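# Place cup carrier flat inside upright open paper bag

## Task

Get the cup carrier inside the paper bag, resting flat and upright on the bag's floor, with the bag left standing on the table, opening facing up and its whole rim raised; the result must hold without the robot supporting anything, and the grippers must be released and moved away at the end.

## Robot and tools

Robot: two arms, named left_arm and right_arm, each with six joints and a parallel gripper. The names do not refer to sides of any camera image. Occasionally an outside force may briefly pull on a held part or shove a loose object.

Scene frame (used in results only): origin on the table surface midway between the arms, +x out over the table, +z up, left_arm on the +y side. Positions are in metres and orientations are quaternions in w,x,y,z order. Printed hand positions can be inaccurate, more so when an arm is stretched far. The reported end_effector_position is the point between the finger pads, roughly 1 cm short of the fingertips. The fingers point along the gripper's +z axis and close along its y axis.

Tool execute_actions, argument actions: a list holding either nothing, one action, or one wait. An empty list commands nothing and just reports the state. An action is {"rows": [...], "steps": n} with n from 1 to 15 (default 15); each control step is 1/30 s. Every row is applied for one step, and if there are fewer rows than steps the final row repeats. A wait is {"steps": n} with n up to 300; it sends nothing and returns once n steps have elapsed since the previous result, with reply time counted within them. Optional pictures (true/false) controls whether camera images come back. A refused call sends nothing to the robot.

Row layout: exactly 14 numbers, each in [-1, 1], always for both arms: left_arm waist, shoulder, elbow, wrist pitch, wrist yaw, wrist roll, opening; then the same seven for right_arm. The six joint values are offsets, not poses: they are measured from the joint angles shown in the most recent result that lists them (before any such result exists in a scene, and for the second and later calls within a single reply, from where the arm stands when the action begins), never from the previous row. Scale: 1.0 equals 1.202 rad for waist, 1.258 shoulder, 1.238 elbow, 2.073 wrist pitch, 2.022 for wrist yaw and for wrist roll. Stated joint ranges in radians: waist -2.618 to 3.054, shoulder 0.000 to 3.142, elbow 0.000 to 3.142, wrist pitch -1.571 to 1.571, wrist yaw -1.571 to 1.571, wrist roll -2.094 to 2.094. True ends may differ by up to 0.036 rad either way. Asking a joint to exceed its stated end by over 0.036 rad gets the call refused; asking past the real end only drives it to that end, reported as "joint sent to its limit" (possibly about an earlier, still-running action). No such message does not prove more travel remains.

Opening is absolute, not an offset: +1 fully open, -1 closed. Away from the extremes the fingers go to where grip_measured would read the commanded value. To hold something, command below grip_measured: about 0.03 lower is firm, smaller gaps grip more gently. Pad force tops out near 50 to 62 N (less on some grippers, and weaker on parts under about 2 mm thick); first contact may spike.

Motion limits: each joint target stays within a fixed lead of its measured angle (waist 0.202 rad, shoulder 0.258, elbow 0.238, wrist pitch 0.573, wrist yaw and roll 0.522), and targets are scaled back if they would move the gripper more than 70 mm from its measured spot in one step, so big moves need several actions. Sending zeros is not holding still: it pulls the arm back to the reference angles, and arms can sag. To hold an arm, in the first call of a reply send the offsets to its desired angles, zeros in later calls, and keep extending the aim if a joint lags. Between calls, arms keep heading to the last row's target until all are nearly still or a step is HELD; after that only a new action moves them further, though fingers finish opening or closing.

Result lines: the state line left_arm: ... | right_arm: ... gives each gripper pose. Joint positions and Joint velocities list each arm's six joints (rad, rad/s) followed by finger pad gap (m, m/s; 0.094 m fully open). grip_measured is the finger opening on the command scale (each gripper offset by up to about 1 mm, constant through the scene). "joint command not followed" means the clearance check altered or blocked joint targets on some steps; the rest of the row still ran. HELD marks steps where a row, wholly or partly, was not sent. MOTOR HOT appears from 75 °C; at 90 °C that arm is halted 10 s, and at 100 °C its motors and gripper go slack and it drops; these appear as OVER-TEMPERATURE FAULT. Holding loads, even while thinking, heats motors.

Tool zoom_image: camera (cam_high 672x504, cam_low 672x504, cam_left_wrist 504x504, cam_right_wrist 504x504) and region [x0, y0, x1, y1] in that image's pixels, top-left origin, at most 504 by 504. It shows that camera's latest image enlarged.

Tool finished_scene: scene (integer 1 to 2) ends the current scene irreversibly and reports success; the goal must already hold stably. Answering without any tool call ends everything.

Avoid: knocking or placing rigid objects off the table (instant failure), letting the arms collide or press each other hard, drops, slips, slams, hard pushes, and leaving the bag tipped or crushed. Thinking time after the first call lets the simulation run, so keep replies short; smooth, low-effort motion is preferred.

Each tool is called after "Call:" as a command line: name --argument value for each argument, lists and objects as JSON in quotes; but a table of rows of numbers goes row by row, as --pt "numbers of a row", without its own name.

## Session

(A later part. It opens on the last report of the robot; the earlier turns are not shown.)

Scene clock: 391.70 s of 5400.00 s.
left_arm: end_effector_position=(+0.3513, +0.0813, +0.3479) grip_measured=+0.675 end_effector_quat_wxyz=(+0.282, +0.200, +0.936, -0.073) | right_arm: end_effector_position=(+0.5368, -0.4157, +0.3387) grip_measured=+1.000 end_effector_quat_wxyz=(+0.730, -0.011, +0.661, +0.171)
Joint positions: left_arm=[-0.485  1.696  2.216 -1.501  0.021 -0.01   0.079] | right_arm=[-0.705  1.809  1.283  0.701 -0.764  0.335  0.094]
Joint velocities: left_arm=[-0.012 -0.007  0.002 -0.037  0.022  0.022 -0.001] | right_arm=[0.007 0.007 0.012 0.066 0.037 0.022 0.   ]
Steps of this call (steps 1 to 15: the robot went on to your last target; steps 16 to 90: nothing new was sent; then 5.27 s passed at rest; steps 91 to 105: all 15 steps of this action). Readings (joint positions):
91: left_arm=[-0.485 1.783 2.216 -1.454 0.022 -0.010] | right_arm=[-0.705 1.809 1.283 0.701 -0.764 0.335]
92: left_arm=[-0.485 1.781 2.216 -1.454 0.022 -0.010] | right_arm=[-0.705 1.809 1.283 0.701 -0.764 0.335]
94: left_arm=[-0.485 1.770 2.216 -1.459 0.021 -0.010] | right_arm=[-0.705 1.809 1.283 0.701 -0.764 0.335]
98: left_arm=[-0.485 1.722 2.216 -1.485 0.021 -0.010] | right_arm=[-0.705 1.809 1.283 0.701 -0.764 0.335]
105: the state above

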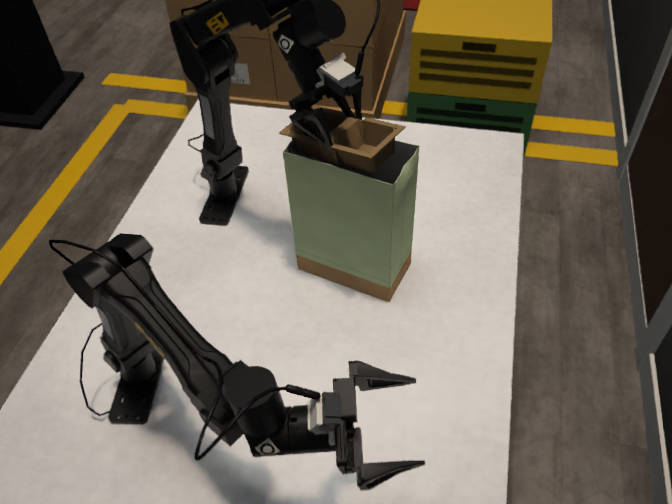

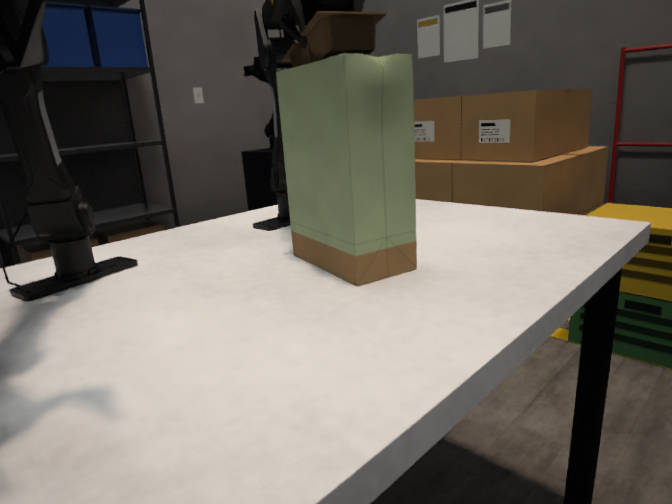

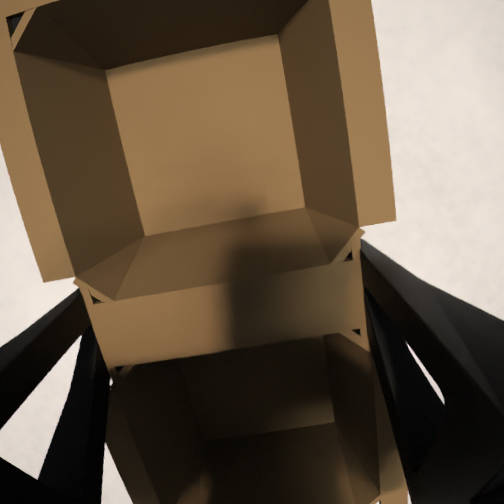

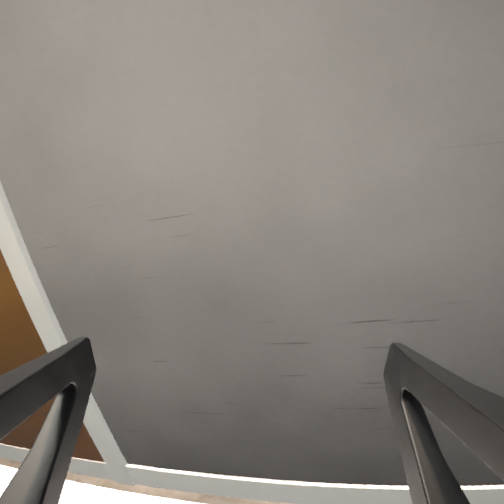

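Call:
execute_actions --actions '[{"rows":[[0,0.01,0,0,0,0,0.5,0,0,0,0,0,0,1],[0,0.02,-0.006,0,0,0,0.5,0,0,0,0,0,0,1],[0,0.03,-0.012,0,0,0,0.5,0,0,0,0,0,0,1],[0,0.04,-0.018,0,0,0,0.5,0,0,0,0,0,0,1],[0,0.05,-0.024,0,0,0,0.5,0,0,0,0,0,0,1],[0,0.057,-0.03,0,0,0,0.5,0,0,0,0,0,0,1]],"steps":15}]'

Call:
zoom_image --camera "cam_high" --region '[260,70,460,220]'

Scene clock: 400.90 s of 5400.00 s.
left_arm: end_effector_position=(+0.3654, +0.0751, +0.3102) grip_measured=+0.675 end_effector_quat_wxyz=(+0.231, +0.203, +0.950, -0.061) | right_arm: end_effector_position=(+0.5368, -0.4157, +0.3387) grip_measured=+1.000 end_effector_quat_wxyz=(+0.730, -0.011, +0.661, +0.171)
Joint positions: left_arm=[-0.485  1.776  2.19  -1.502  0.02  -0.01   0.079] | right_arm=[-0.705  1.809  1.283  0.701 -0.764  0.335  0.094]
Joint velocities: left_arm=[ 0.002 -0.017 -0.037 -0.022  0.022  0.007 -0.001] | right_arm=[-0.017 -0.007 -0.002  0.007 -0.007 -0.007  0.   ]
Steps of this call (steps 1 to 15: the robot went on to your last target; steps 16 to 90: nothing new was sent; then 5.70 s passed at rest; steps 91 to 105: all 15 steps of this action). Readings (joint positions):
91: left_arm=[-0.485 1.696 2.216 -1.504 0.021 -0.010] | right_arm=[-0.705 1.809 1.283 0.701 -0.764 0.335]
92: left_arm=[-0.485 1.698 2.216 -1.504 0.021 -0.010] | right_arm=[-0.705 1.809 1.283 0.701 -0.764 0.335]
94: left_arm=[-0.485 1.707 2.216 -1.504 0.021 -0.010] | right_arm=[-0.705 1.809 1.283 0.701 -0.764 0.335]
98: left_arm=[-0.485 1.748 2.202 -1.503 0.021 -0.010] | right_arm=[-0.705 1.809 1.283 0.701 -0.764 0.335]
105: the state above

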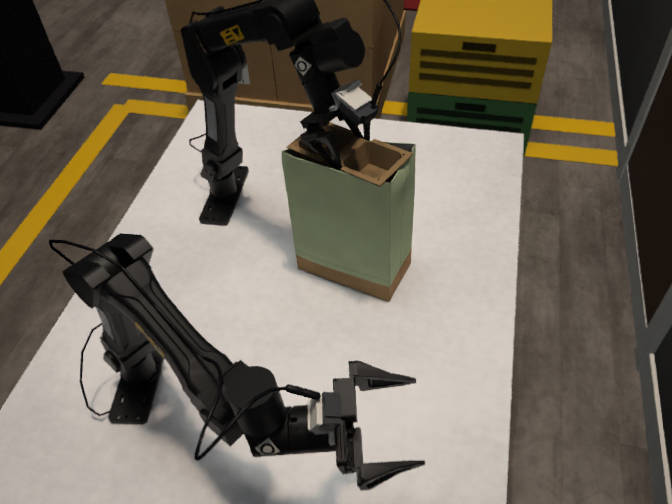

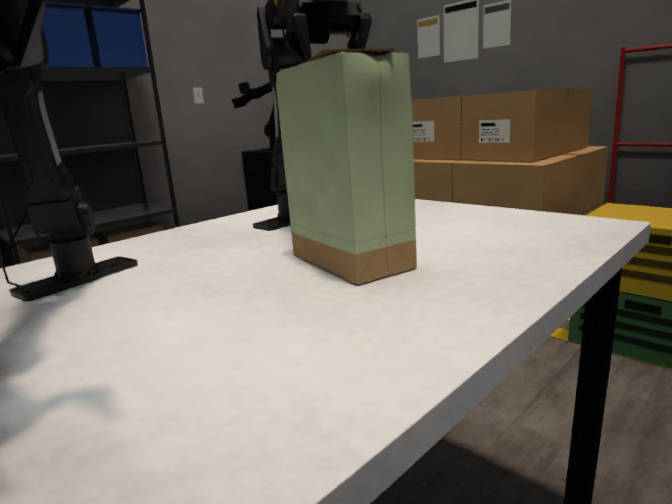

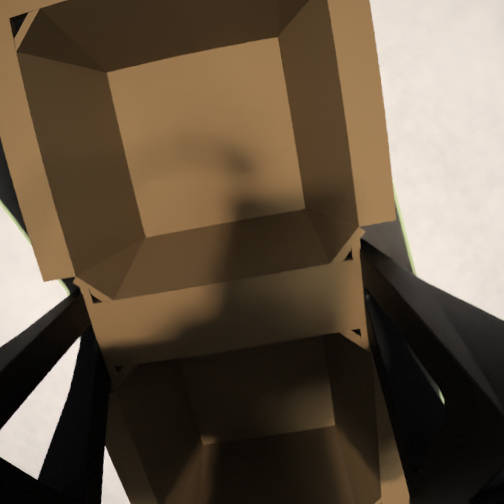

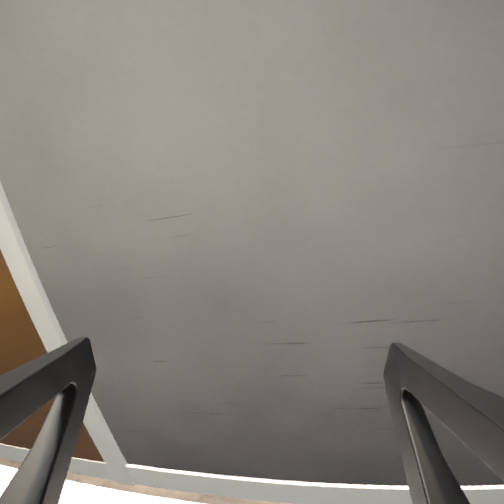

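Region (260, 70, 460, 220) of cam_high's 672x504 image, scaled by 2.520, with more detail than that image has; it fills the top 378 rows of this view, and the rest is white.

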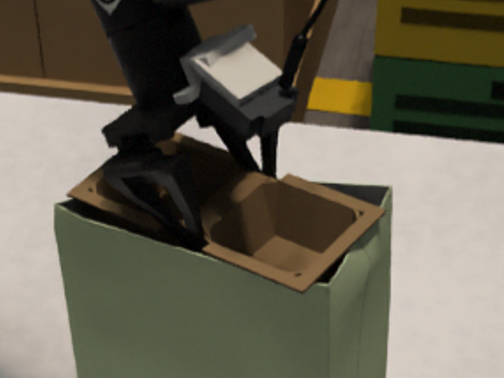

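Call:
execute_actions --actions '[{"rows":[[0,-0.012,0,0,0,0,0.5,0,0,0,0,0,0,1],[0,-0.024,0,0,0,0,0.5,0,0,0,0,0,0,1],[0,-0.036,0,0,0,0,0.5,0,0,0,0,0,0,1],[0,-0.048,0,0,0,0,0.5,0,0,0,0,0,0,1],[0,-0.055,0,0,0,0,0.5,0,0,0,0,0,0,1],[0,-0.055,0,0,0,-0.015,0.5,0,0,0,0,0,0,1],[0,-0.055,0,0,0,-0.03,0.5,0,0,0,0,0,0,1],[0,-0.055,0,0,0,-0.045,0.5,0,0,0,0,0,0,1],[0,-0.055,0,0,0,-0.06,0.5,0,0,0,0,0,0,1],[0,-0.055,0,0,0,-0.07,0.5,0,0,0,0,0,0,1]],"steps":15}]' --pictures false

Call:
execute_actions --actions '[{"steps":8}]'

Call:
zoom_image --camera "cam_high" --region '[260,70,460,220]'

Scene clock: 412.03 s of 5400.00 s.
left_arm: end_effector_position=(+0.3547, +0.0799, +0.3314) grip_measured=+0.675 end_effector_quat_wxyz=(+0.255, +0.151, +0.952, -0.081) | right_arm: end_effector_position=(+0.5368, -0.4157, +0.3387) grip_measured=+1.000 end_effector_quat_wxyz=(+0.730, -0.011, +0.661, +0.171)
Joint positions: left_arm=[-0.485  1.718  2.19  -1.502  0.02  -0.117  0.079] | right_arm=[-0.705  1.809  1.283  0.701 -0.764  0.335  0.094]
Joint velocities: left_arm=[ 0.007  0.002 -0.007 -0.007  0.037 -0.168 -0.001] | right_arm=[ 0.007  0.012 -0.012  0.007  0.022  0.051  0.   ]
Steps of this call (steps 1 to 15: the robot went on to your last target; steps 16 to 90: nothing new was sent; then 7.63 s passed at rest; steps 91 to 105: all 15 steps of this action). Readings (joint positions):
91: left_arm=[-0.485 1.776 2.190 -1.502 0.020 -0.010] | right_arm=[-0.705 1.809 1.283 0.701 -0.764 0.335]
92: left_arm=[-0.485 1.775 2.190 -1.502 0.020 -0.010] | right_arm=[-0.705 1.809 1.283 0.701 -0.764 0.335]
94: left_arm=[-0.485 1.768 2.190 -1.502 0.020 -0.010] | right_arm=[-0.705 1.809 1.283 0.701 -0.764 0.335]
98: left_arm=[-0.485 1.735 2.190 -1.502 0.020 -0.033] | right_arm=[-0.705 1.809 1.283 0.701 -0.764 0.335]
105: the state above

Scene clock: 412.30 s of 5400.00 s.
left_arm: end_effector_position=(+0.3547, +0.0799, +0.3314) grip_measured=+0.675 end_effector_quat_wxyz=(+0.254, +0.141, +0.953, -0.083) | right_arm: end_effector_position=(+0.5368, -0.4157, +0.3387) grip_measured=+1.000 end_effector_quat_wxyz=(+0.730, -0.011, +0.661, +0.171)
Joint positions: left_arm=[-0.485  1.718  2.19  -1.502  0.02  -0.137  0.079] | right_arm=[-0.705  1.809  1.283  0.701 -0.764  0.335  0.094]
Joint velocities: left_arm=[-0.007 -0.012 -0.007 -0.007 -0.007 -0.081 -0.   ] | right_arm=[-0.002  0.002 -0.007  0.051 -0.022 -0.022  0.   ]
Steps of this call (steps 1 to 8: the robot went on to your last target). Readings (joint positions):
1: left_arm=[-0.485 1.718 2.190 -1.502 0.020 -0.122] | right_arm=[-0.705 1.809 1.283 0.701 -0.764 0.335]
2: left_arm=[-0.485 1.718 2.190 -1.502 0.020 -0.126] | right_arm=[-0.705 1.809 1.283 0.701 -0.764 0.335]
4: left_arm=[-0.485 1.718 2.190 -1.502 0.020 -0.131] | right_arm=[-0.705 1.809 1.283 0.701 -0.764 0.335]
8: the state above

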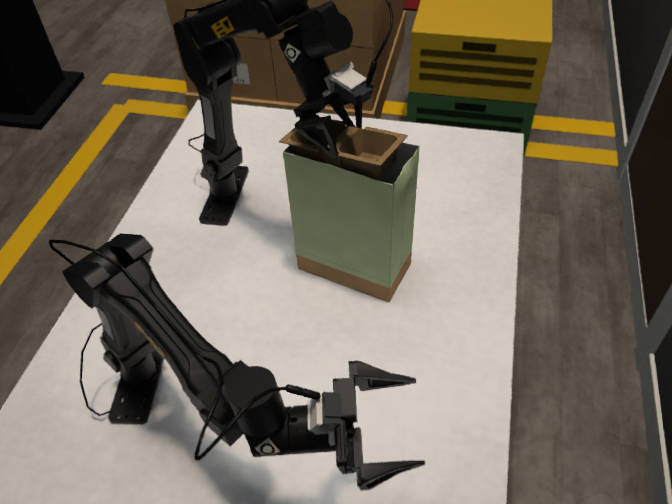

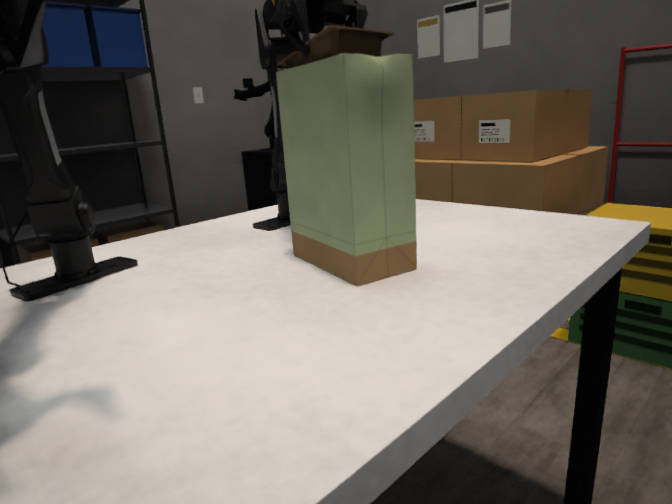

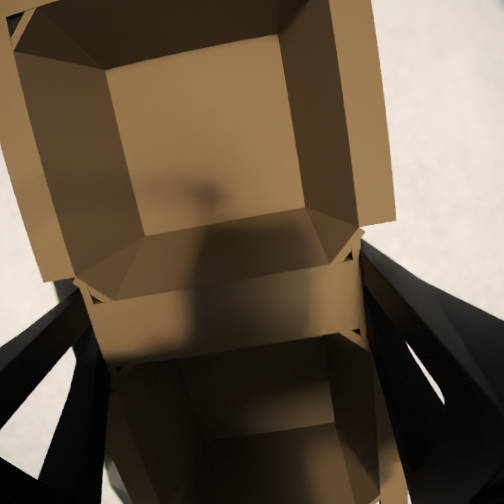

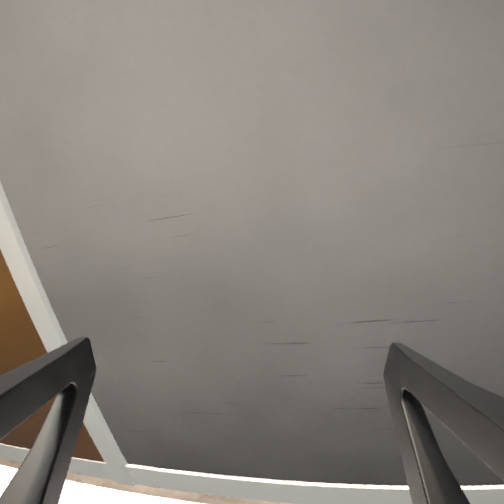

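Region (260, 70, 460, 220) of cam_high's 672x504 image, scaled by 2.520, with more detail than that image has; it fills the top 378 rows of this view, and the rest is white.

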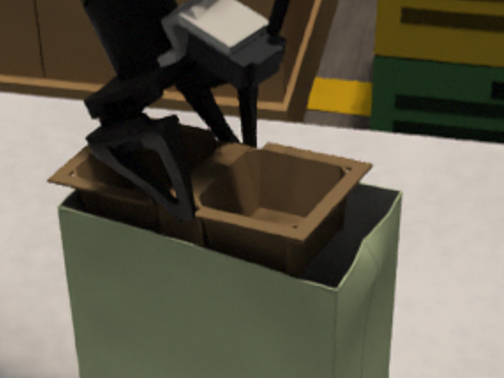

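Call:
execute_actions --actions '[{"rows":[[0.015,0,0,0,0,0,0.5,0,0,0,0,0,0,1],[0.028,0,0,0,0,0,0.5,0,0,0,0,0,0,1],[0.028,0,0,0,0,0,0.5,0,0,0,0,0,0,1],[0.028,0,0,0,0,0,0.5,0,0,0,0,0,0,1],[0.028,-0.01,-0.02,0,0,0,0.5,0,0,0,0,0,0,1],[0.028,-0.02,-0.04,0,0,0,0.5,0,0,0,0,0,0,1],[0.028,-0.025,-0.06,0,0,0,0.5,0,0,0,0,0,0,1],[0.028,-0.03,-0.08,0,0,0,0.5,0,0,0,0,0,0,1],[0.028,-0.03,-0.1,0,0,0,0.5,0,0,0,0,0,0,1],[0.028,-0.03,-0.12,0,0,0,0.5,0,0,0,0,0,0,1]],"steps":15}]'

Call:
zoom_image --camera "cam_high" --region '[260,70,460,220]'

Scene clock: 429.93 s of 5400.00 s.
left_arm: end_effector_position=(+0.3490, +0.0953, +0.3019) grip_measured=+0.675 end_effector_quat_wxyz=(+0.213, +0.127, +0.967, -0.066) | right_arm: end_effector_position=(+0.5368, -0.4157, +0.3387) grip_measured=+1.000 end_effector_quat_wxyz=(+0.730, -0.011, +0.661, +0.171)
Joint positions: left_arm=[-0.456  1.693  2.066 -1.496  0.015 -0.138  0.079] | right_arm=[-0.705  1.809  1.283  0.701 -0.764  0.335  0.094]
Joint velocities: left_arm=[ 0.002 -0.007 -0.115 -0.051  0.007 -0.037 -0.001] | right_arm=[ 0.012  0.007  0.017  0.022 -0.007  0.007  0.   ]
Steps of this call (steps 1 to 30: the robot went on to your last target; steps 31 to 90: nothing new was sent; then 14.13 s passed at rest; steps 91 to 105: all 15 steps of this action). Readings (joint positions):
91: left_arm=[-0.484 1.718 2.190 -1.502 0.020 -0.141] | right_arm=[-0.705 1.809 1.283 0.701 -0.764 0.335]
92: left_arm=[-0.480 1.718 2.190 -1.502 0.021 -0.141] | right_arm=[-0.705 1.809 1.283 0.701 -0.764 0.335]
94: left_arm=[-0.467 1.718 2.190 -1.502 0.021 -0.141] | right_arm=[-0.705 1.809 1.283 0.701 -0.764 0.335]
98: left_arm=[-0.456 1.705 2.149 -1.498 0.021 -0.141] | right_arm=[-0.705 1.809 1.283 0.701 -0.764 0.335]
105: the state above

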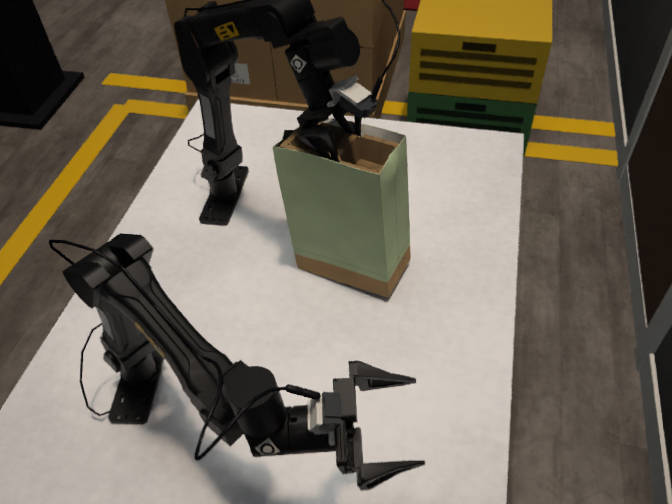

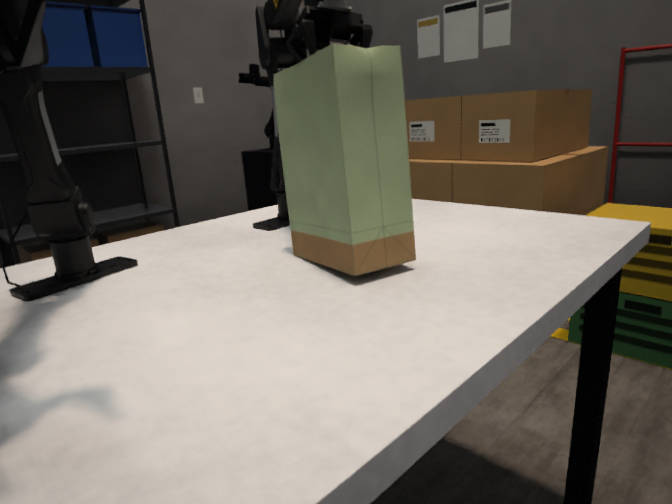

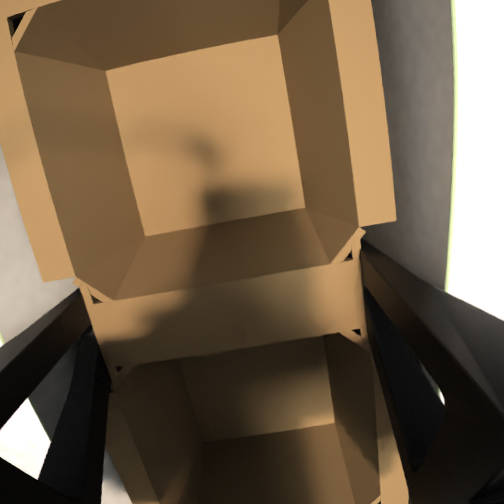

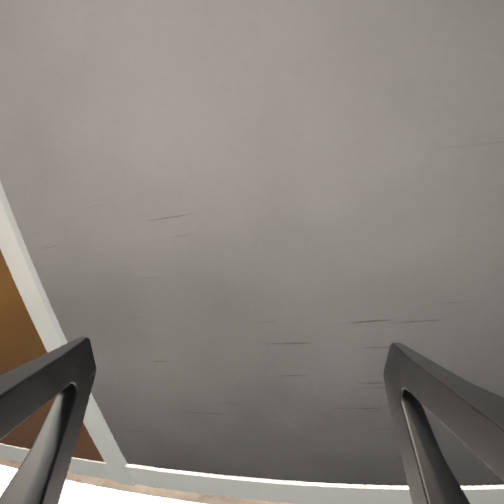

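Region (260, 70, 460, 220) of cam_high's 672x504 image, scaled by 2.520, with more detail than that image has; it fills the top 378 rows of this view, and the rest is white.

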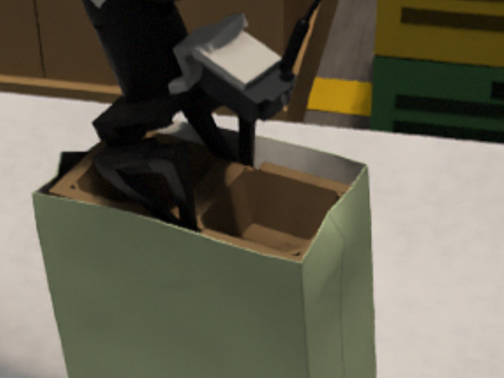

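Call:
execute_actions --actions '[{"rows":[[0,0.008,0,0.012,0,0,0.5,0,0,0,0,0,0,1],[0,0.016,0,0.024,0,0,0.5,0,0,0,0,0,0,1],[0,0.024,-0.01,0.03,0,0,0.5,0,0,0,0,0,0,1],[0,0.032,-0.02,0.036,0,0,0.5,0,0,0,0,0,0,1],[0,0.04,-0.035,0.042,0,0,0.5,0,0,0,0,0,0,1],[0,0.045,-0.05,0.048,0,0,0.5,0,0,0,0,0,0,1],[0,0.045,-0.065,0.054,0,0,0.5,0,0,0,0,0,0,1],[0,0.045,-0.08,0.06,0,0,0.5,0,0,0,0,0,0,1],[0,0.045,-0.095,0.06,0,0,0.5,0,0,0,0,0,0,1],[0,0.045,-0.105,0.06,0,0,0.5,0,0,0,0,0,0,1]],"steps":15}]'

Scene clock: 440.17 s of 5400.00 s.
left_arm: end_effector_position=(+0.3673, +0.0878, +0.2464) grip_measured=+0.675 end_effector_quat_wxyz=(+0.165, +0.128, +0.977, -0.053) | right_arm: end_effector_position=(+0.5368, -0.4157, +0.3387) grip_measured=+1.000 end_effector_quat_wxyz=(+0.730, -0.011, +0.661, +0.171)
Joint positions: left_arm=[-0.456  1.763  1.941 -1.4    0.015 -0.138  0.079] | right_arm=[-0.705  1.809  1.283  0.701 -0.764  0.335  0.094]
Joint velocities: left_arm=[-0.007  0.076 -0.056  0.022  0.051 -0.051  0.   ] | right_arm=[ 0.027 -0.002 -0.002  0.037  0.007 -0.051  0.   ]
Steps of this call (steps 1 to 30: the robot went on to your last target; steps 31 to 90: nothing new was sent; then 6.73 s passed at rest; steps 91 to 105: all 15 steps of this action). Readings (joint positions):
91: left_arm=[-0.456 1.693 2.055 -1.497 0.015 -0.138] | right_arm=[-0.705 1.809 1.283 0.701 -0.764 0.335]
92: left_arm=[-0.456 1.694 2.055 -1.494 0.015 -0.138] | right_arm=[-0.705 1.809 1.283 0.701 -0.764 0.335]
94: left_arm=[-0.456 1.701 2.055 -1.479 0.015 -0.138] | right_arm=[-0.705 1.809 1.283 0.701 -0.764 0.335]
98: left_arm=[-0.456 1.726 2.023 -1.426 0.015 -0.138] | right_arm=[-0.705 1.809 1.283 0.701 -0.764 0.335]
105: the state above

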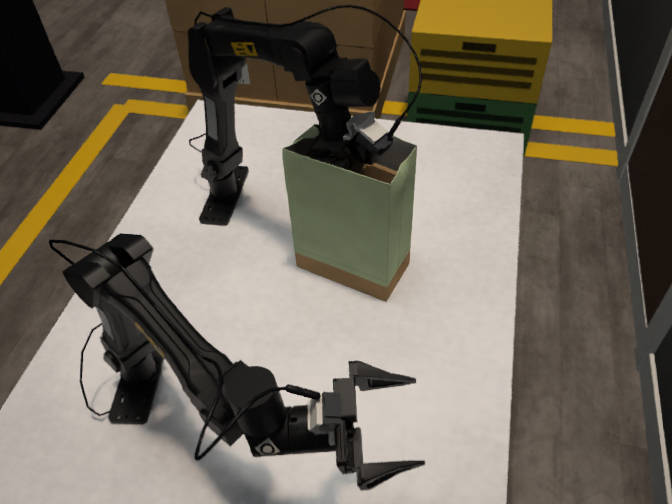

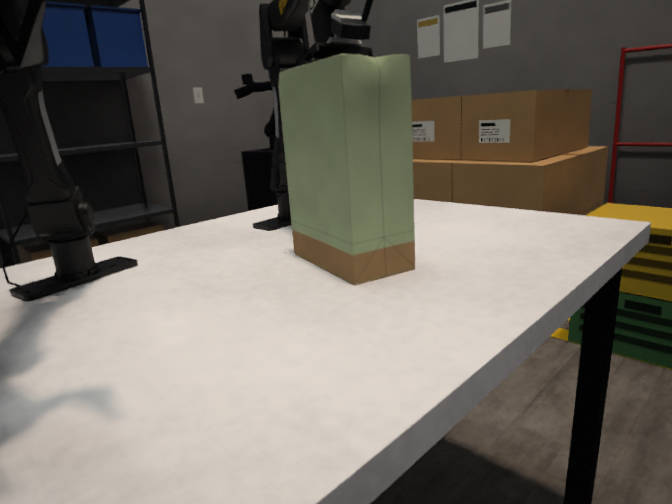

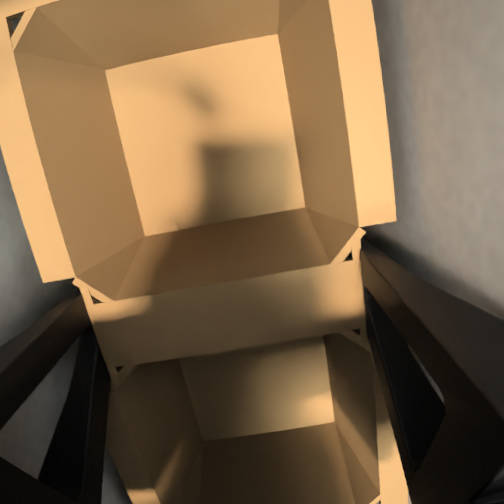

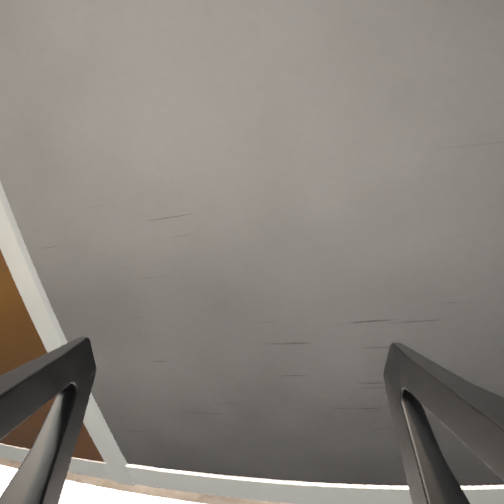

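Call:
execute_actions --actions '[{"rows":[[0,0.002,-0.015,0.008,0,0,0.5,0,0,0,0,0,0,1],[0,0.004,-0.03,0.016,0,0,0.5,0,0,0,0,0,0,1],[0,0.006,-0.045,0.024,0,0,0.5,0,0,0,0,0,0,1],[0,0.008,-0.06,0.032,0,0,0.5,0,0,0,0,0,0,1],[0,0.01,-0.075,0.04,0,0,0.5,0,0,0,0,0,0,1],[0,0.012,-0.09,0.048,0,0,0.5,0,0,0,0,0,0,1],[0,0.014,-0.105,0.056,0,0,0.5,0,0,0,0,0,0,1],[0,0.016,-0.12,0.064,0,0,0.5,0,0,0,0,0,0,1],[0,0.016,-0.135,0.072,0,0,0.5,0,0,0,0,0,0,1],[0,0.016,-0.15,0.08,0,0,0.5,0,0,0,0,0,0,1],[0,0.016,-0.165,0.084,0,0,0.5,0,0,0,0,0,0,1],[0,0.016,-0.18,0.084,0,0,0.5,0,0,0,0,0,0,1],[0,0.016,-0.195,0.084,0,0,0.5,0,0,0,0,0,0,1],[0,0.016,-0.21,0.084,0,0,0.5,0,0,0,0,0,0,1]],"steps":15}]' --pictures false

Call:
execute_actions --actions '[{"steps":12}]'

Scene clock: 454.33 s of 5400.00 s.
left_arm: end_effector_position=(+0.3635, +0.0894, +0.1743) grip_measured=+0.675 end_effector_quat_wxyz=(+0.108, +0.129, +0.985, -0.037) | right_arm: end_effector_position=(+0.5368, -0.4157, +0.3387) grip_measured=+1.000 end_effector_quat_wxyz=(+0.730, -0.011, +0.661, +0.171)
Joint positions: left_arm=[-0.456  1.787  1.706 -1.262  0.015 -0.138  0.079] | right_arm=[-0.705  1.809  1.283  0.701 -0.764  0.335  0.094]
Joint velocities: left_arm=[ 0.002  0.081 -0.403  0.066  0.037  0.037 -0.   ] | right_arm=[-0.007 -0.002 -0.002 -0.022 -0.051 -0.037  0.   ]
Steps of this call (steps 1 to 15: the robot went on to your last target; steps 16 to 90: nothing new was sent; then 10.67 s passed at rest; steps 91 to 105: all 15 steps of this action). Readings (joint positions):
91: left_arm=[-0.456 1.765 1.939 -1.391 0.015 -0.138] | right_arm=[-0.705 1.809 1.283 0.701 -0.764 0.335]
92: left_arm=[-0.456 1.765 1.936 -1.389 0.015 -0.138] | right_arm=[-0.705 1.809 1.283 0.701 -0.764 0.335]
94: left_arm=[-0.456 1.765 1.917 -1.376 0.015 -0.138] | right_arm=[-0.705 1.809 1.283 0.701 -0.764 0.335]
98: left_arm=[-0.456 1.769 1.840 -1.335 0.015 -0.138] | right_arm=[-0.705 1.809 1.283 0.701 -0.764 0.335]
105: the state above

Scene clock: 454.73 s of 5400.00 s.
left_arm: end_effector_position=(+0.3639, +0.0892, +0.1666) grip_measured=+0.675 end_effector_quat_wxyz=(+0.103, +0.129, +0.986, -0.036) | right_arm: end_effector_position=(+0.5368, -0.4157, +0.3387) grip_measured=+1.000 end_effector_quat_wxyz=(+0.730, -0.011, +0.661, +0.171)
Joint positions: left_arm=[-0.456  1.794  1.685 -1.244  0.015 -0.138  0.079] | right_arm=[-0.705  1.809  1.283  0.701 -0.764  0.335  0.094]
Joint velocities: left_arm=[ 0.012 -0.002  0.007  0.051 -0.051  0.007 -0.   ] | right_arm=[-0.017 -0.007 -0.012  0.066 -0.037  0.081  0.   ]
Steps of this call (steps 1 to 12: the robot went on to your last target). Readings (joint positions):
1: left_arm=[-0.456 1.790 1.695 -1.261 0.015 -0.138] | right_arm=[-0.705 1.809 1.283 0.701 -0.764 0.335]
2: left_arm=[-0.456 1.792 1.689 -1.261 0.015 -0.138] | right_arm=[-0.705 1.809 1.283 0.701 -0.764 0.335]
4: left_arm=[-0.456 1.794 1.685 -1.257 0.015 -0.138] | right_arm=[-0.705 1.809 1.283 0.701 -0.764 0.335]
8: left_arm=[-0.456 1.794 1.685 -1.248 0.015 -0.138] | right_arm=[-0.705 1.809 1.283 0.701 -0.764 0.335]
12: the state above

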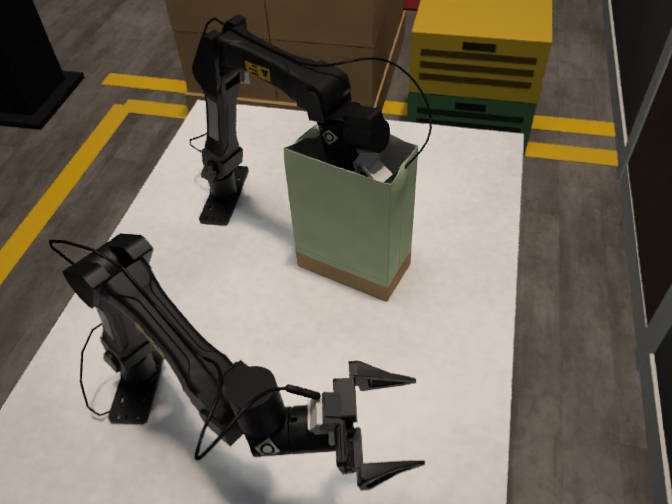

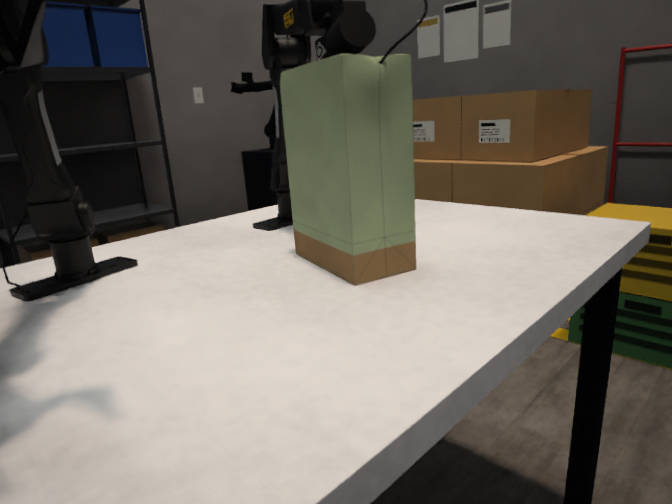

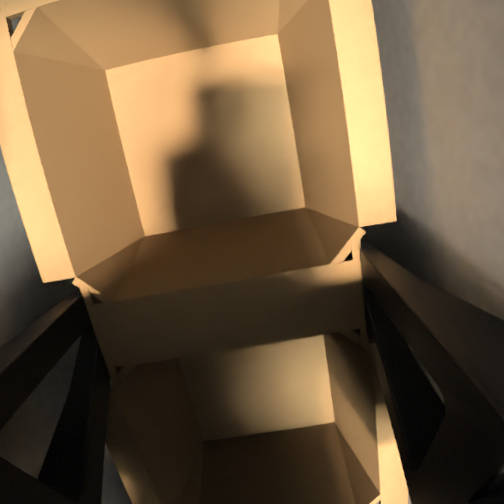

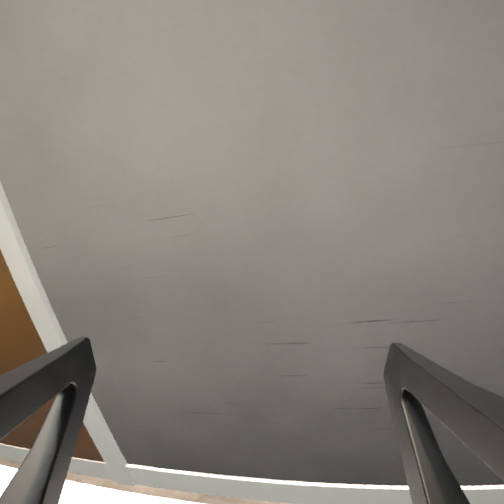

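Call:
execute_actions --actions '[{"rows":[[0,0.005,-0.012,0.009,0,0,0.5,0,0,0,0,0,0,1],[0,0.01,-0.024,0.018,0,0,0.5,0,0,0,0,0,0,1],[0,0.015,-0.036,0.027,0,0,0.5,0,0,0,0,0,0,1],[0,0.02,-0.048,0.036,0,0,0.5,0,0,0,0,0,0,1],[0,0.025,-0.06,0.045,0,0,0.5,0,0,0,0,0,0,1],[0,0.03,-0.072,0.054,0,0,0.5,0,0,0,0,0,0,1],[0,0.035,-0.084,0.063,0,0,0.5,0,0,0,0,0,0,1],[0,0.04,-0.096,0.072,0,0,0.5,0,0,0,0,0,0,1],[0,0.045,-0.108,0.081,0,0,0.5,0,0,0,0,0,0,1],[0,0.05,-0.12,0.09,0,0,0.5,0,0,0,0,0,0,1],[0,0.055,-0.132,0.099,0,0,0.5,0,0,0,0,0,0,1],[0,0.06,-0.144,0.103,0,0,0.5,0,0,0,0,0,0,1],[0,0.062,-0.158,0.103,0,0,0.5,0,0,0,0,0,0,1]],"steps":15}]' --pictures false

Call:
execute_actions --actions '[{"steps":12}]'

Scene clock: 465.03 s of 5400.00 s.
left_arm: end_effector_position=(+0.3611, +0.0904, +0.0890) grip_measured=+0.675 end_effector_quat_wxyz=(+0.054, +0.129, +0.990, -0.022) | right_arm: end_effector_position=(+0.5368, -0.4157, +0.3387) grip_measured=+1.000 end_effector_quat_wxyz=(+0.730, -0.011, +0.661, +0.171)
Joint positions: left_arm=[-0.456  1.88   1.503 -1.077  0.015 -0.138  0.079] | right_arm=[-0.705  1.809  1.283  0.701 -0.764  0.335  0.094]
Joint velocities: left_arm=[-0.007  0.159 -0.295  0.095  0.007 -0.051  0.   ] | right_arm=[ 0.007 -0.012 -0.002  0.022 -0.066 -0.022  0.   ]
Steps of this call (steps 1 to 30: the robot went on to your last target; steps 31 to 90: nothing new was sent; then 6.80 s passed at rest; steps 91 to 105: all 15 steps of this action). Readings (joint positions):
91: left_arm=[-0.456 1.794 1.685 -1.242 0.015 -0.138] | right_arm=[-0.705 1.809 1.283 0.701 -0.764 0.335]
92: left_arm=[-0.456 1.794 1.683 -1.240 0.015 -0.138] | right_arm=[-0.705 1.809 1.283 0.701 -0.764 0.335]
94: left_arm=[-0.456 1.795 1.669 -1.222 0.015 -0.138] | right_arm=[-0.705 1.809 1.283 0.701 -0.764 0.335]
98: left_arm=[-0.456 1.818 1.613 -1.169 0.015 -0.138] | right_arm=[-0.705 1.809 1.283 0.701 -0.764 0.335]
105: the state above

Scene clock: 465.43 s of 5400.00 s.
left_arm: end_effector_position=(+0.3642, +0.0891, +0.0837) grip_measured=+0.675 end_effector_quat_wxyz=(+0.059, +0.129, +0.990, -0.024) | right_arm: end_effector_position=(+0.5368, -0.4157, +0.3387) grip_measured=+1.000 end_effector_quat_wxyz=(+0.730, -0.011, +0.661, +0.171)
Joint positions: left_arm=[-0.456  1.888  1.492 -1.049  0.015 -0.138  0.079] | right_arm=[-0.705  1.809  1.283  0.701 -0.764  0.335  0.094]
Joint velocities: left_arm=[-0.022  0.012 -0.007  0.022 -0.11  -0.037 -0.001] | right_arm=[ 0.012  0.017 -0.002  0.007  0.007  0.022  0.   ]
Steps of this call (steps 1 to 12: the robot went on to your last target). Readings (joint positions):
1: left_arm=[-0.456 1.885 1.497 -1.074 0.015 -0.138] | right_arm=[-0.705 1.809 1.283 0.701 -0.764 0.335]
2: left_arm=[-0.456 1.887 1.493 -1.071 0.015 -0.138] | right_arm=[-0.705 1.809 1.283 0.701 -0.764 0.335]
4: left_arm=[-0.456 1.888 1.492 -1.066 0.015 -0.138] | right_arm=[-0.705 1.809 1.283 0.701 -0.764 0.335]
8: left_arm=[-0.456 1.888 1.492 -1.053 0.015 -0.138] | right_arm=[-0.705 1.809 1.283 0.701 -0.764 0.335]
12: the state above

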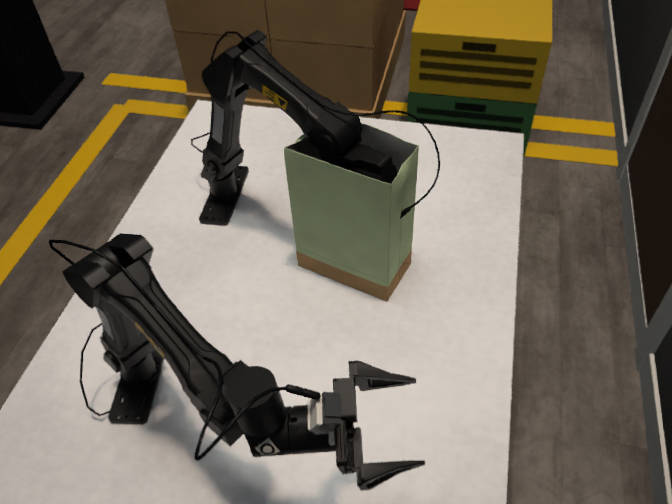

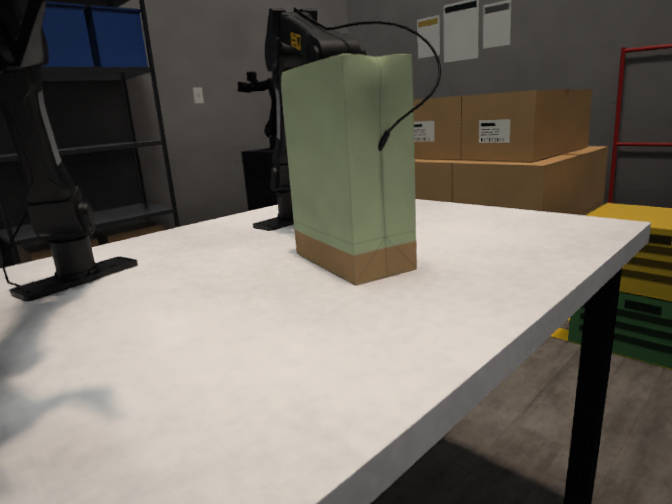

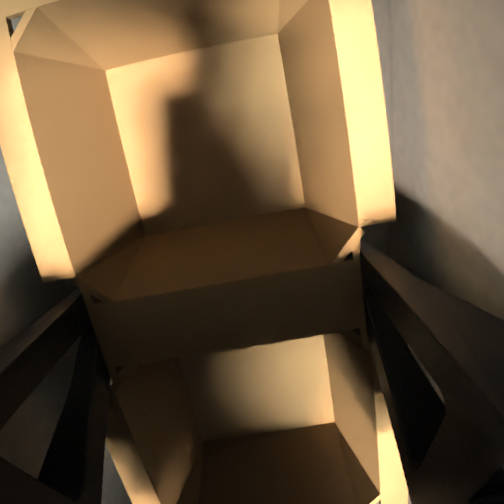

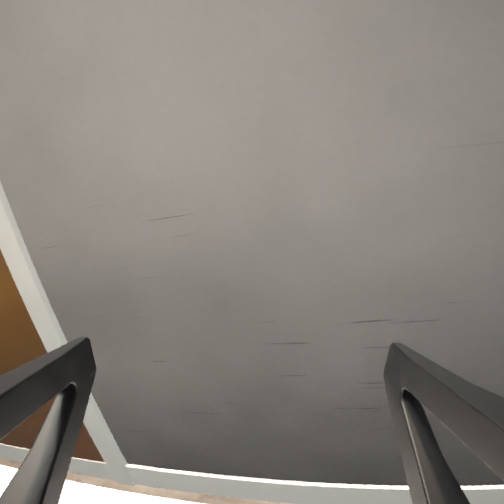

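Call:
execute_actions --actions '[{"rows":[[0,0.004,-0.008,0.006,0,0,0.55,0,0,0,0,0,0,1],[0,0.008,-0.016,0.012,0,0,0.6,0,0,0,0,0,0,1],[0,0.012,-0.024,0.018,0,0,0.64,0,0,0,0,0,0,1],[0,0.016,-0.032,0.024,0,0,0.655,0,0,0,0,0,0,1],[0,0.02,-0.04,0.03,0,0,0.655,0,0,0,0,0,0,1],[0,0.024,-0.048,0.036,0,0,0.655,0,0,0,0,0,0,1],[0,0.028,-0.056,0.042,0,0,0.655,0,0,0,0,0,0,1],[0,0.028,-0.06,0.048,0,0,0.655,0,0,0,0,0,0,1]],"steps":15}]' --pictures false

Call:
execute_actions --actions '[{"steps":10}]'

Call:
execute_actions --actions '[{"rows":[[0,0,0,0,0,0,0.68,0,0,0,0,0,0,1],[0,0,0,0,0,0,0.7,0,0,0,0,0,0,1],[0,0,0,0,0,0,0.72,0,0,0,0,0,0,1],[0,0,0,0,0,0,0.75,0,0,0,0,0,0,1],[0,0,0,0,0,0,0.8,0,0,0,0,0,0,1]],"steps":15}]'

Scene clock: 477.07 s of 5400.00 s.
left_arm: end_effector_position=(+0.3644, +0.0891, +0.0580) grip_measured=+0.675 end_effector_quat_wxyz=(+0.052, +0.129, +0.990, -0.021) | right_arm: end_effector_position=(+0.5368, -0.4157, +0.3387) grip_measured=+1.000 end_effector_quat_wxyz=(+0.730, -0.011, +0.661, +0.171)
Joint positions: left_arm=[-0.456  1.92   1.432 -0.971  0.014 -0.138  0.079] | right_arm=[-0.705  1.809  1.283  0.701 -0.764  0.335  0.094]
Joint velocities: left_arm=[ 0.017 -0.017 -0.012  0.007 -0.037 -0.007  0.001] | right_arm=[ 0.002 -0.007  0.012  0.007  0.066 -0.037  0.   ]
Steps of this call (steps 1 to 30: the robot went on to your last target; steps 31 to 90: nothing new was sent; then 8.13 s passed at rest; steps 91 to 105: all 15 steps of this action). Readings (joint positions):
91: left_arm=[-0.456 1.888 1.492 -1.047 0.015 -0.138] | right_arm=[-0.705 1.809 1.283 0.701 -0.764 0.335]
92: left_arm=[-0.456 1.889 1.492 -1.047 0.015 -0.138] | right_arm=[-0.705 1.809 1.283 0.701 -0.764 0.335]
94: left_arm=[-0.456 1.891 1.485 -1.036 0.015 -0.138] | right_arm=[-0.705 1.809 1.283 0.701 -0.764 0.335]
98: left_arm=[-0.456 1.908 1.450 -1.001 0.015 -0.138] | right_arm=[-0.705 1.809 1.283 0.701 -0.764 0.335]
105: the state above

Scene clock: 477.40 s of 5400.00 s.
left_arm: end_effector_position=(+0.3657, +0.0886, +0.0581) grip_measured=+0.675 end_effector_quat_wxyz=(+0.055, +0.129, +0.990, -0.022) | right_arm: end_effector_position=(+0.5368, -0.4157, +0.3387) grip_measured=+1.000 end_effector_quat_wxyz=(+0.730, -0.011, +0.661, +0.171)
Joint positions: left_arm=[-0.456  1.92   1.432 -0.965  0.014 -0.138  0.079] | right_arm=[-0.705  1.809  1.283  0.701 -0.764  0.335  0.094]
Joint velocities: left_arm=[ 0.002  0.007 -0.007 -0.037  0.007 -0.066  0.001] | right_arm=[ 0.007 -0.022 -0.007 -0.037 -0.007 -0.022  0.   ]
Steps of this call (steps 1 to 10: the robot went on to your last target). Readings (joint positions):
1: left_arm=[-0.456 1.920 1.432 -0.969 0.014 -0.138] | right_arm=[-0.705 1.809 1.283 0.701 -0.764 0.335]
2: left_arm=[-0.456 1.920 1.432 -0.967 0.014 -0.138] | right_arm=[-0.705 1.809 1.283 0.701 -0.764 0.335]
4: left_arm=[-0.456 1.920 1.432 -0.966 0.014 -0.138] | right_arm=[-0.705 1.809 1.283 0.701 -0.764 0.335]
8: left_arm=[-0.456 1.920 1.432 -0.965 0.014 -0.138] | right_arm=[-0.705 1.809 1.283 0.701 -0.764 0.335]
10: the state above

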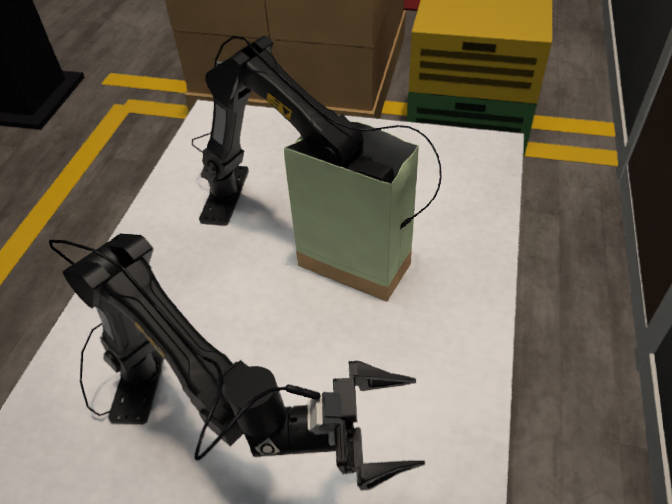

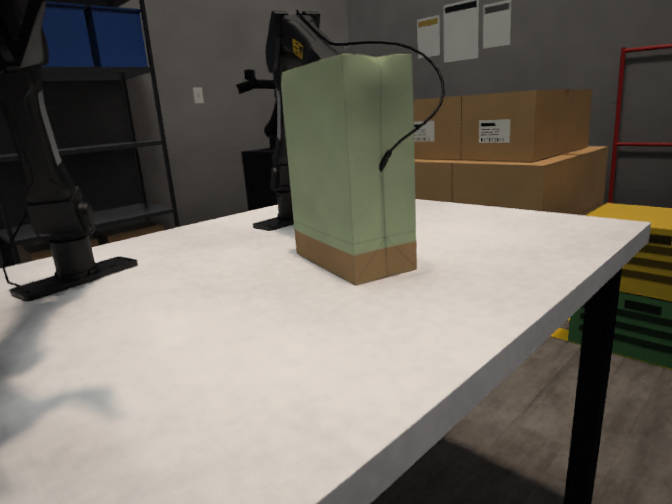

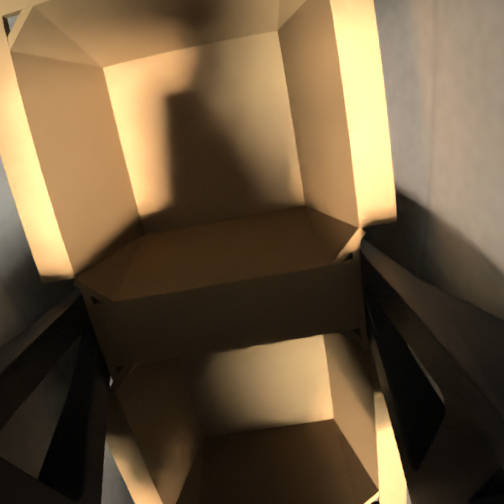

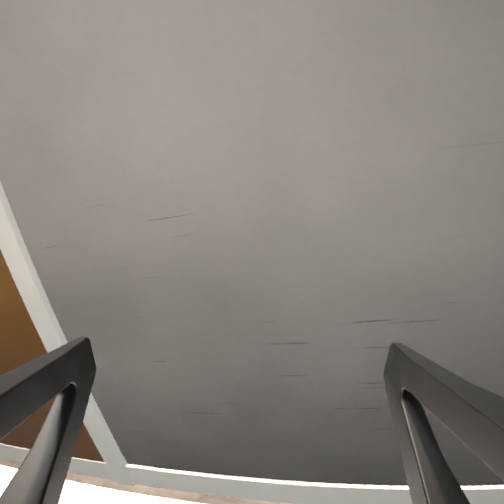

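Scene clock: 477.90 s of 5400.00 s.
left_arm: end_effector_position=(+0.3657, +0.0886, +0.0581) grip_measured=+0.798 end_effector_quat_wxyz=(+0.055, +0.129, +0.990, -0.022) | right_arm: end_effector_position=(+0.5368, -0.4157, +0.3387) grip_measured=+1.000 end_effector_quat_wxyz=(+0.730, -0.011, +0.661, +0.171)
Joint positions: left_arm=[-0.456  1.92   1.432 -0.965  0.014 -0.138  0.084] | right_arm=[-0.705  1.809  1.283  0.701 -0.764  0.335  0.094]
Joint velocities: left_arm=[-0.012 -0.007  0.007 -0.022  0.037  0.007 -0.001] | right_arm=[-0.002  0.002 -0.012 -0.051 -0.037  0.037  0.   ]
Steps of this call (steps 1 to 15: all 15 steps of this action). Readings (joint positions):
1: left_arm=[-0.456 1.920 1.432 -0.965 0.014 -0.138] | right_arm=[-0.705 1.809 1.283 0.701 -0.764 0.335]
2: left_arm=[-0.456 1.920 1.432 -0.965 0.014 -0.138] | right_arm=[-0.705 1.809 1.283 0.701 -0.764 0.335]
4: left_arm=[-0.456 1.920 1.432 -0.965 0.014 -0.138] | right_arm=[-0.705 1.809 1.283 0.701 -0.764 0.335]
8: left_arm=[-0.456 1.920 1.432 -0.965 0.014 -0.138] | right_arm=[-0.705 1.809 1.283 0.701 -0.764 0.335]
15: the state above

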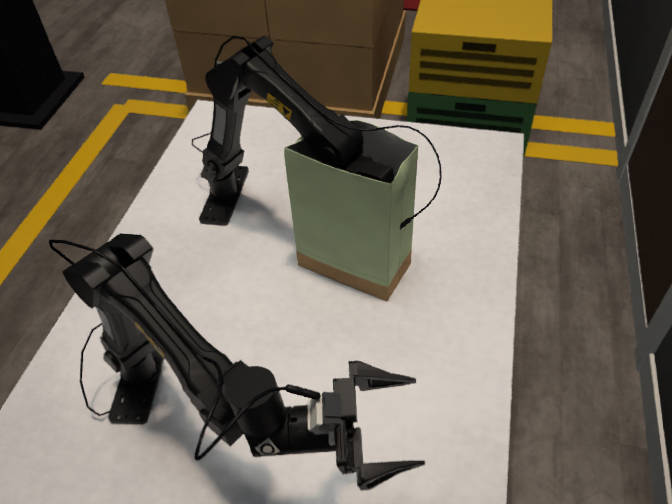

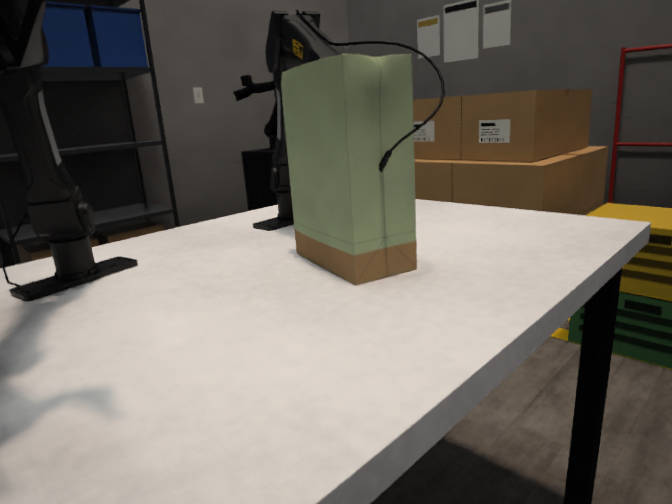

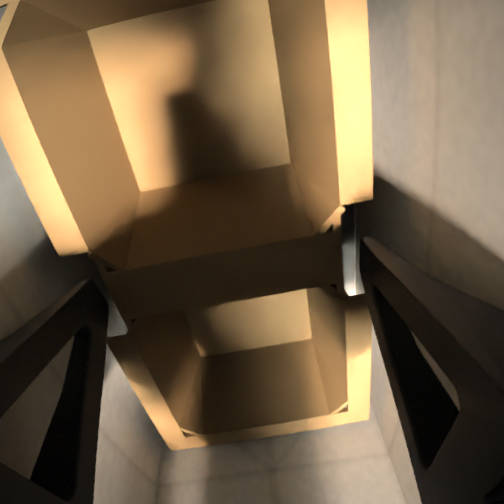

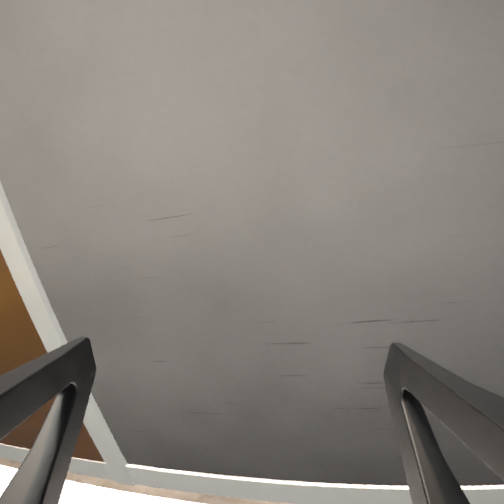

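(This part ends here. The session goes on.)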